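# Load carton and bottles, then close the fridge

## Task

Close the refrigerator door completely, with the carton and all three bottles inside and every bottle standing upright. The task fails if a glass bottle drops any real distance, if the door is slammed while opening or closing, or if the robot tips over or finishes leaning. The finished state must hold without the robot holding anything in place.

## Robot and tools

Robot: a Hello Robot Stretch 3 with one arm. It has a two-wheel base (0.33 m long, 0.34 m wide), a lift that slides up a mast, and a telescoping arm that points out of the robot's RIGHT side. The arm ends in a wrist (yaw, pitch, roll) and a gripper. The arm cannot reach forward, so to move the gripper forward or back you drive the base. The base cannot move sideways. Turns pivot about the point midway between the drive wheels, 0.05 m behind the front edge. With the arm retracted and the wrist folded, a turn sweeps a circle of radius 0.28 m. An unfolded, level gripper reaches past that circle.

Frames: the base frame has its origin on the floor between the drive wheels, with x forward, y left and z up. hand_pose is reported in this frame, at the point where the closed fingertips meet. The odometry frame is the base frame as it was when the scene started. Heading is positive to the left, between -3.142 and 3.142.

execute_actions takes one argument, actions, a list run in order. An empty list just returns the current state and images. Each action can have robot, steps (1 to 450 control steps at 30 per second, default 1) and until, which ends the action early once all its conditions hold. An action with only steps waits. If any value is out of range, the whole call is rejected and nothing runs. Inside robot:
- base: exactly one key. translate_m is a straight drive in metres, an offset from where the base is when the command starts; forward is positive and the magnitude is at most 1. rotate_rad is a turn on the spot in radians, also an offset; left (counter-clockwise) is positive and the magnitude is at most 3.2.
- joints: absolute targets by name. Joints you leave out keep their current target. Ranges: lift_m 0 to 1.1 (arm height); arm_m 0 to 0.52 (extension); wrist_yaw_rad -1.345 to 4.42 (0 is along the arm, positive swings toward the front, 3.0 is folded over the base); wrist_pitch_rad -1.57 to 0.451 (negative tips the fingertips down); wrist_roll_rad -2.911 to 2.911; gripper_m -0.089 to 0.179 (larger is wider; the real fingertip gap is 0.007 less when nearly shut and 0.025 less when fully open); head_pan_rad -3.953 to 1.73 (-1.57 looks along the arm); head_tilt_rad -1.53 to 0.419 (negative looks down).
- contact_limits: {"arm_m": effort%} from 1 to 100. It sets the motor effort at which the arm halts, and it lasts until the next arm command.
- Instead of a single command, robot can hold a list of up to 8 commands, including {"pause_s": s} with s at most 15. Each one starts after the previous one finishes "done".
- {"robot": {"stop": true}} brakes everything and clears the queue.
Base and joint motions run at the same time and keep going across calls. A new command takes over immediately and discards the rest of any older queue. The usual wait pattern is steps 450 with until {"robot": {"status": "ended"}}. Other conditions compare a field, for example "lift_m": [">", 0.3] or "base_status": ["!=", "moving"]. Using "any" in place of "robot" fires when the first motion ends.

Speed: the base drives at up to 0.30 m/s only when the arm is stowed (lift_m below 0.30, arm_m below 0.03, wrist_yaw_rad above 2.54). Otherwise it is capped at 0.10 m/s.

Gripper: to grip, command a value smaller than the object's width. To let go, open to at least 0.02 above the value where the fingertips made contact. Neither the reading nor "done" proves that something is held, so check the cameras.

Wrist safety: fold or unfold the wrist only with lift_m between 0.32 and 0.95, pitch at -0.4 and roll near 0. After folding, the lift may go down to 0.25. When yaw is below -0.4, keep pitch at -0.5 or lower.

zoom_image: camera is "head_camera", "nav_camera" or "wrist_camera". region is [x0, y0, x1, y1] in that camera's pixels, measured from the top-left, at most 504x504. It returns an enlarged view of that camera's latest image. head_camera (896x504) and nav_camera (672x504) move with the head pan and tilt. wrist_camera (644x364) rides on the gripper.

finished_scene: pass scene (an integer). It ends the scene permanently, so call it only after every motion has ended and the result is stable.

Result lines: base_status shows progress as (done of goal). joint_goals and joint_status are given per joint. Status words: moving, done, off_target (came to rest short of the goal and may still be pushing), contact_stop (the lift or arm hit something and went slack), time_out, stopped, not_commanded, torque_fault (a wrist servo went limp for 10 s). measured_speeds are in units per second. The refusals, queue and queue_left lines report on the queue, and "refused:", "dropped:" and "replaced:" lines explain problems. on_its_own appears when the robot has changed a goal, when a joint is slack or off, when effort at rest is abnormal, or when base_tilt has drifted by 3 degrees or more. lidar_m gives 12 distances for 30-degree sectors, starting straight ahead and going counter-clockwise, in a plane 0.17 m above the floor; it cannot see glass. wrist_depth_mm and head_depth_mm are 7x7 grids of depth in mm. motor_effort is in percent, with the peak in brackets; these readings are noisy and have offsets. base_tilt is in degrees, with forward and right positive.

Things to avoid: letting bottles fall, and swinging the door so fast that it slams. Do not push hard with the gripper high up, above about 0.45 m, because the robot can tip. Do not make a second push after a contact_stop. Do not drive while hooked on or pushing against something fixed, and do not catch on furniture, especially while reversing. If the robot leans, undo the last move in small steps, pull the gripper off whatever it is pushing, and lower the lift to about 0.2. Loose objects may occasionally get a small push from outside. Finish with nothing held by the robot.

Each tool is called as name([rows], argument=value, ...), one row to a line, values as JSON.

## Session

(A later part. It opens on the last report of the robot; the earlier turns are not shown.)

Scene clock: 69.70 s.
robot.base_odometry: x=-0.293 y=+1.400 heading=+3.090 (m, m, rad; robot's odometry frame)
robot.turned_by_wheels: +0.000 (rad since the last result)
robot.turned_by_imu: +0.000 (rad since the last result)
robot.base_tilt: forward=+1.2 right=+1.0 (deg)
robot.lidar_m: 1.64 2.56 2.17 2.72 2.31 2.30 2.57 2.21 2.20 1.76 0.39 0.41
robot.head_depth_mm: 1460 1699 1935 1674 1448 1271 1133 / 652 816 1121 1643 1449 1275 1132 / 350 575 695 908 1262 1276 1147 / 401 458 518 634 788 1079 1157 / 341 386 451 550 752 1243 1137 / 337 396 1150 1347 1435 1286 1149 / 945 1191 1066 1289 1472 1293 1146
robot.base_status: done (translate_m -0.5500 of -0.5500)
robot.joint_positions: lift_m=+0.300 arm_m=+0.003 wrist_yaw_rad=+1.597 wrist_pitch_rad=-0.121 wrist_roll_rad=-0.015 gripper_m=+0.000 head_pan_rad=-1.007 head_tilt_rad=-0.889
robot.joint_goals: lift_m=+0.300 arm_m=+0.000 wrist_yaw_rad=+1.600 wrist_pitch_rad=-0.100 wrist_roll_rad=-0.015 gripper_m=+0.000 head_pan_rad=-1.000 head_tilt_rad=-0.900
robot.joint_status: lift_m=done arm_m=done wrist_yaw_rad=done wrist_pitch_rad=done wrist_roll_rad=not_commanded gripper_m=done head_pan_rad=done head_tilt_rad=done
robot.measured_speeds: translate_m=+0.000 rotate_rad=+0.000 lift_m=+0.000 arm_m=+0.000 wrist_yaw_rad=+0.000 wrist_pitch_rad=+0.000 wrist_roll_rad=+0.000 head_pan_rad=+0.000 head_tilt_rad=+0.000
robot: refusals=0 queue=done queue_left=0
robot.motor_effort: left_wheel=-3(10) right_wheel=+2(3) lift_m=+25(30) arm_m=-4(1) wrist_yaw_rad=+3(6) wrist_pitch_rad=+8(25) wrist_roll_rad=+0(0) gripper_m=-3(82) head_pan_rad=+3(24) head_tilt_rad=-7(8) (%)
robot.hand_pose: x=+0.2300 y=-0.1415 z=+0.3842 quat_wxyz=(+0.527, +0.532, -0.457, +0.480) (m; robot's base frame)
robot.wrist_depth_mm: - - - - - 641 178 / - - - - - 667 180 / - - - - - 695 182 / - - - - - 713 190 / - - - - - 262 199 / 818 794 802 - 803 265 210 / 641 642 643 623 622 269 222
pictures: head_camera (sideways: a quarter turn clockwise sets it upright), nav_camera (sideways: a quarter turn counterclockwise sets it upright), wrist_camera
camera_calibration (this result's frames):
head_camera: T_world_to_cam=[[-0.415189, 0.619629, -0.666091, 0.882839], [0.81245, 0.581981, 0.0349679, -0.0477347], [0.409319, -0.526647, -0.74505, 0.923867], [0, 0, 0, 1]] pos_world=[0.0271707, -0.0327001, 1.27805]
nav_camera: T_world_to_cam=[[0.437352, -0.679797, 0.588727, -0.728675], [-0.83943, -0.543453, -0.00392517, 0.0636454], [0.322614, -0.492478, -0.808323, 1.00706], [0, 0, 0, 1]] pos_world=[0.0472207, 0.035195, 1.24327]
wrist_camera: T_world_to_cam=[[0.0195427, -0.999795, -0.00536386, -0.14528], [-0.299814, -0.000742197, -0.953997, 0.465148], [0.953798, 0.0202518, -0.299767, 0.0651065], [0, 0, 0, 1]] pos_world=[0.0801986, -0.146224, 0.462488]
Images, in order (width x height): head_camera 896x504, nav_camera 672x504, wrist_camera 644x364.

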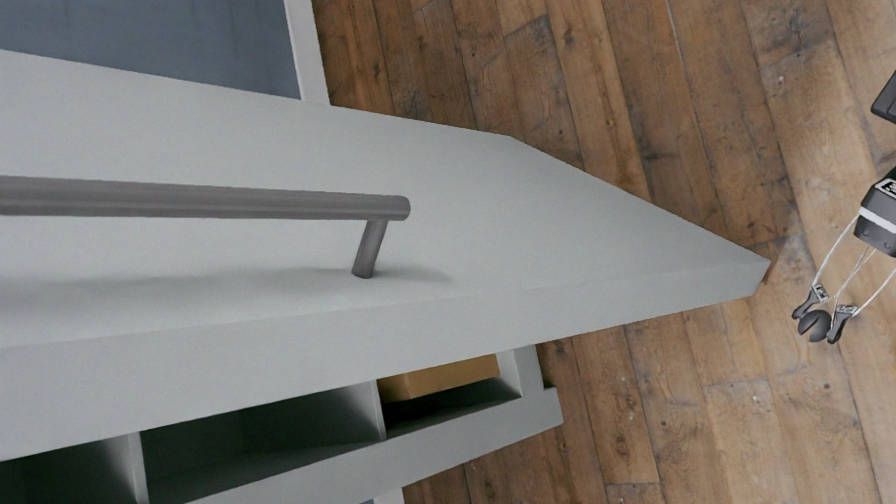

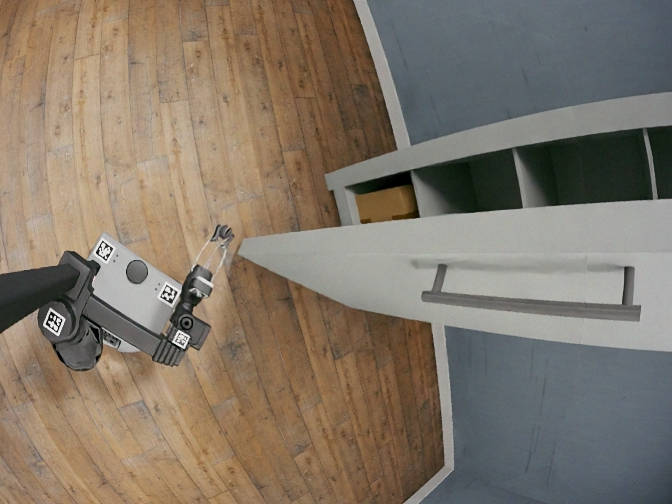

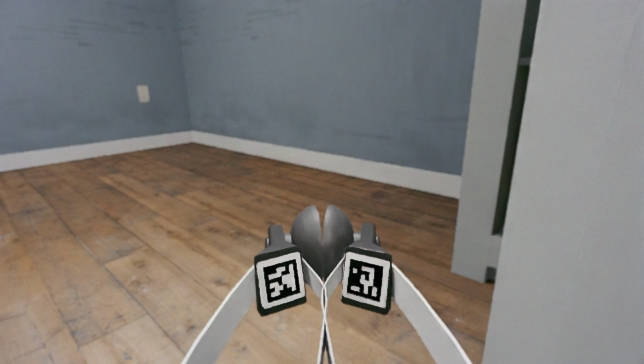

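execute_actions([
  {"robot":[{"base":{"translate_m":-0.05}},{"joints":{"arm_m":0.36}},{"base":{"translate_m":0.3}},{"base":{"translate_m":0.1}}],"steps":450,"until":{"robot":{"status":"ended"}}},
])

Scene clock: 81.43 s.
robot.base_odometry: x=-0.643 y=+1.419 heading=+3.090 (m, m, rad; robot's odometry frame)
robot.turned_by_wheels: +0.000 (rad since the last result)
robot.turned_by_imu: +0.000 (rad since the last result)
robot.base_tilt: forward=+1.2 right=+1.1 (deg)
robot.lidar_m: 1.34 2.19 2.04 2.60 2.56 2.55 2.86 2.44 2.43 0.69 0.57 1.08
robot.head_depth_mm: 550 639 762 945 1215 1251 1131 / 534 621 734 903 1149 1264 1137 / 522 603 711 867 1086 1283 1141 / 509 575 687 833 1053 1261 1138 / 475 556 681 891 1414 1287 1140 / 685 1171 1401 1627 1474 1288 1147 / 1033 1174 1360 1600 1476 1294 1146
robot.base_status: done (translate_m +0.1000 of +0.1000)
robot.joint_positions: lift_m=+0.300 arm_m=+0.360 wrist_yaw_rad=+1.603 wrist_pitch_rad=-0.123 wrist_roll_rad=-0.015 gripper_m=+0.000 head_pan_rad=-1.007 head_tilt_rad=-0.889
robot.joint_goals: lift_m=+0.300 arm_m=+0.360 wrist_yaw_rad=+1.600 wrist_pitch_rad=-0.100 wrist_roll_rad=-0.015 gripper_m=+0.000 head_pan_rad=-1.000 head_tilt_rad=-0.900
robot.joint_status: lift_m=done arm_m=done wrist_yaw_rad=done wrist_pitch_rad=done wrist_roll_rad=not_commanded gripper_m=done head_pan_rad=done head_tilt_rad=done
robot.measured_speeds: translate_m=+0.000 rotate_rad=+0.000 lift_m=+0.000 arm_m=+0.000 wrist_yaw_rad=+0.000 wrist_pitch_rad=+0.000 wrist_roll_rad=+0.000 head_pan_rad=+0.000 head_tilt_rad=+0.000
robot: refusals=0 queue=done queue_left=0
robot.motor_effort: left_wheel=-2(33) right_wheel=+1(31) lift_m=+25(24) arm_m=+4(5) wrist_yaw_rad=-2(11) wrist_pitch_rad=+9(11) wrist_roll_rad=+0(0) gripper_m=-2(2) head_pan_rad=+3(3) head_tilt_rad=-7(7) (%)
robot.hand_pose: x=+0.2299 y=-0.4966 z=+0.3838 quat_wxyz=(+0.526, +0.534, -0.455, +0.481) (m; robot's base frame)
robot.wrist_depth_mm: - - 288 222 180 151 130 / - - - 231 187 156 134 / - - - 243 194 161 138 / - - - 256 203 167 142 / - - - 268 207 173 146 / 808 792 783 - 209 179 151 / 634 635 606 300 241 186 156
pictures: head_camera (sideways: a quarter turn clockwise sets it upright), nav_camera (sideways: a quarter turn counterclockwise sets it upright), wrist_camera
camera_calibration (this result's frames):
head_camera: T_world_to_cam=[[-0.415434, 0.619718, -0.665856, 0.882534], [0.812332, 0.582145, 0.0349861, -0.0477576], [0.409306, -0.526361, -0.74526, 0.92414], [0, 0, 0, 1]] pos_world=[0.0271737, -0.0326893, 1.27804]
nav_camera: T_world_to_cam=[[0.437597, -0.67986, 0.588472, -0.728344], [-0.839315, -0.543631, -0.00392853, 0.063649], [0.322583, -0.492194, -0.808508, 1.00731], [0, 0, 0, 1]] pos_world=[0.0472033, 0.0352194, 1.24328]
wrist_camera: T_world_to_cam=[[0.0259167, -0.99965, -0.00535459, -0.501718], [-0.301221, -0.00270173, -0.95355, 0.463668], [0.953202, 0.0263258, -0.301186, 0.0760065], [0, 0, 0, 1]] pos_world=[0.0802199, -0.50229, 0.462337]
Images, in order (width x height): head_camera 896x504, nav_camera 672x504, wrist_camera 644x364.

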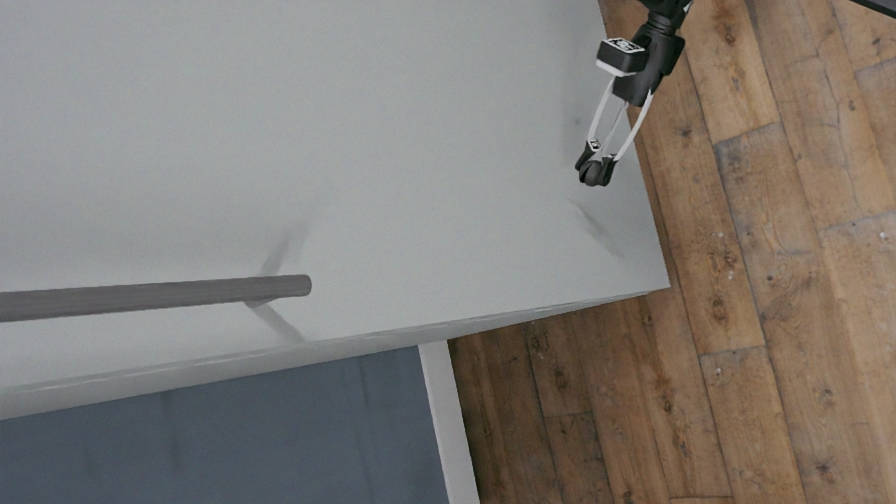

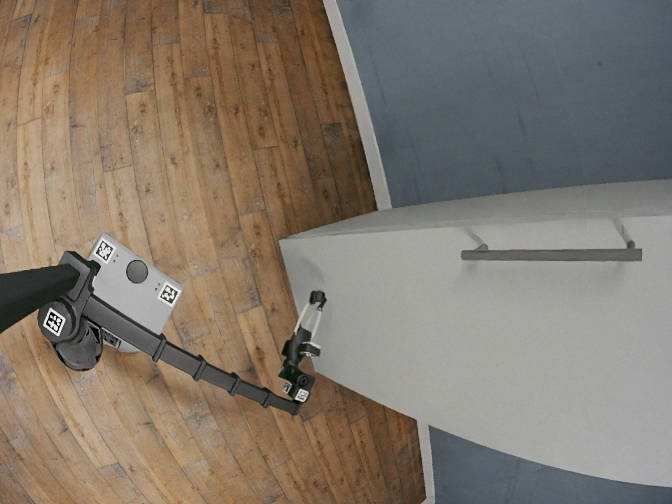

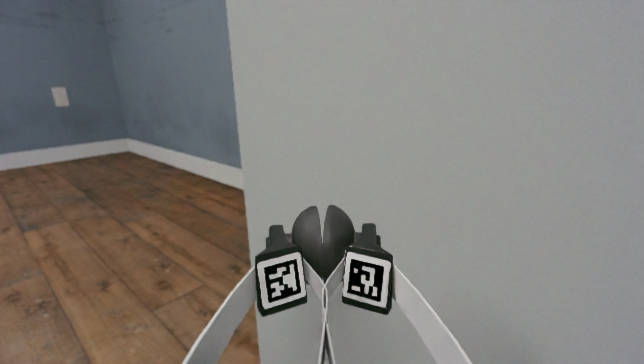

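It swung shut itself; a gentle nudge to be sure.

execute_actions([
  {"robot":[{"base":{"translate_m":0.075}},{"base":{"translate_m":-0.075}}],"steps":450,"until":{"robot":{"status":"ended"}}},
])

finished_scene(scene=1)

Scene clock: 85.03 s.
robot.base_odometry: x=-0.643 y=+1.419 heading=+3.090 (m, m, rad; robot's odometry frame)
robot.turned_by_wheels: +0.000 (rad since the last result)
robot.turned_by_imu: +0.001 (rad since the last result)
robot.base_tilt: forward=+1.3 right=+1.0 (deg)
robot.lidar_m: 1.34 2.18 2.05 2.60 2.56 2.56 2.86 2.44 2.43 0.69 0.57 1.08
robot.head_depth_mm: 549 637 763 946 1220 1251 1135 / 534 621 738 903 1149 1275 1132 / 522 602 710 865 1086 1283 1138 / 509 576 686 831 1056 1253 1137 / 474 557 682 890 1410 1286 1147 / 686 1172 1402 1619 1470 1285 1143 / 1030 1177 1362 1610 1470 1290 1147
robot.base_status: done (translate_m -0.0750 of -0.0750)
robot.joint_positions: lift_m=+0.300 arm_m=+0.360 wrist_yaw_rad=+1.603 wrist_pitch_rad=-0.123 wrist_roll_rad=-0.015 gripper_m=+0.000 head_pan_rad=-1.007 head_tilt_rad=-0.889
robot.joint_goals: lift_m=+0.300 arm_m=+0.360 wrist_yaw_rad=+1.600 wrist_pitch_rad=-0.100 wrist_roll_rad=-0.015 gripper_m=+0.000 head_pan_rad=-1.000 head_tilt_rad=-0.900
robot.joint_status: lift_m=done arm_m=done wrist_yaw_rad=done wrist_pitch_rad=done wrist_roll_rad=not_commanded gripper_m=done head_pan_rad=done head_tilt_rad=done
robot.measured_speeds: translate_m=+0.000 rotate_rad=+0.000 lift_m=+0.000 arm_m=+0.000 wrist_yaw_rad=+0.000 wrist_pitch_rad=+0.000 wrist_roll_rad=+0.000 head_pan_rad=+0.000 head_tilt_rad=+0.000
robot: refusals=0 queue=done queue_left=0
robot.motor_effort: left_wheel=-2(18) right_wheel=+1(15) lift_m=+25(24) arm_m=+4(4) wrist_yaw_rad=-2(18) wrist_pitch_rad=+9(12) wrist_roll_rad=+0(0) gripper_m=-2(4) head_pan_rad=+2(2) head_tilt_rad=-7(7) (%)
robot.hand_pose: x=+0.2299 y=-0.4966 z=+0.3838 quat_wxyz=(+0.526, +0.534, -0.455, +0.481) (m; robot's base frame)
robot.wrist_depth_mm: - - 288 221 180 152 131 / - - - 232 186 156 134 / - - - 245 195 161 138 / - - - 258 202 167 142 / - - - 269 209 173 146 / 815 801 800 - 210 180 152 / 634 635 614 302 242 186 155
pictures: head_camera (sideways: a quarter turn clockwise sets it upright), nav_camera (sideways: a quarter turn counterclockwise sets it upright), wrist_camera
camera_calibration (this result's frames):
head_camera: T_world_to_cam=[[-0.415434, 0.619718, -0.665856, 0.882534], [0.812332, 0.582145, 0.0349861, -0.0477576], [0.409306, -0.526361, -0.74526, 0.924139], [0, 0, 0, 1]] pos_world=[0.0271737, -0.0326893, 1.27804]
nav_camera: T_world_to_cam=[[0.437597, -0.67986, 0.588472, -0.728344], [-0.839315, -0.543631, -0.00392853, 0.063649], [0.322583, -0.492194, -0.808508, 1.00731], [0, 0, 0, 1]] pos_world=[0.0472033, 0.0352194, 1.24328]
wrist_camera: T_world_to_cam=[[0.0259206, -0.99965, -0.00535427, -0.501718], [-0.301375, -0.00270746, -0.953502, 0.463641], [0.953153, 0.026329, -0.30134, 0.0760747], [0, 0, 0, 1]] pos_world=[0.0802236, -0.50229, 0.46232]
Images, in order (width x height): head_camera 896x504, nav_camera 672x504, wrist_camera 644x364.

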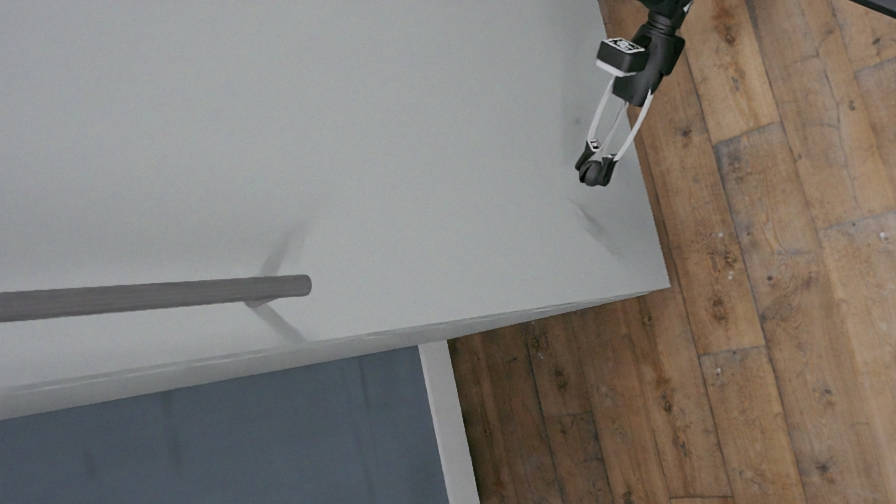

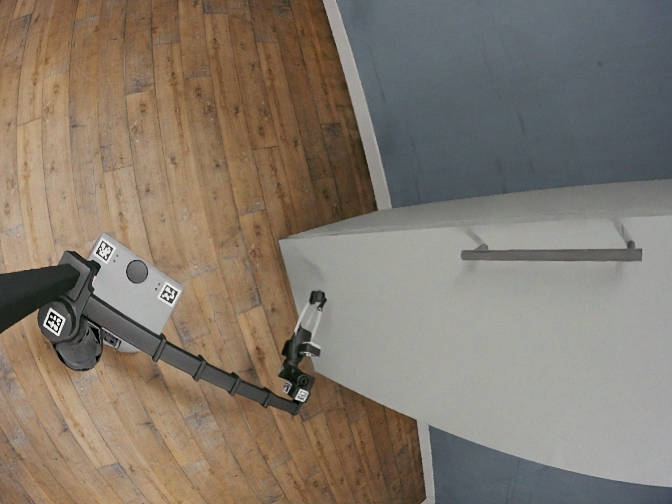

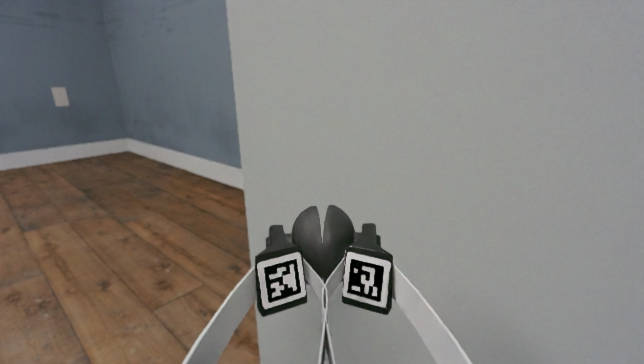

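The scene is finished: the task was done.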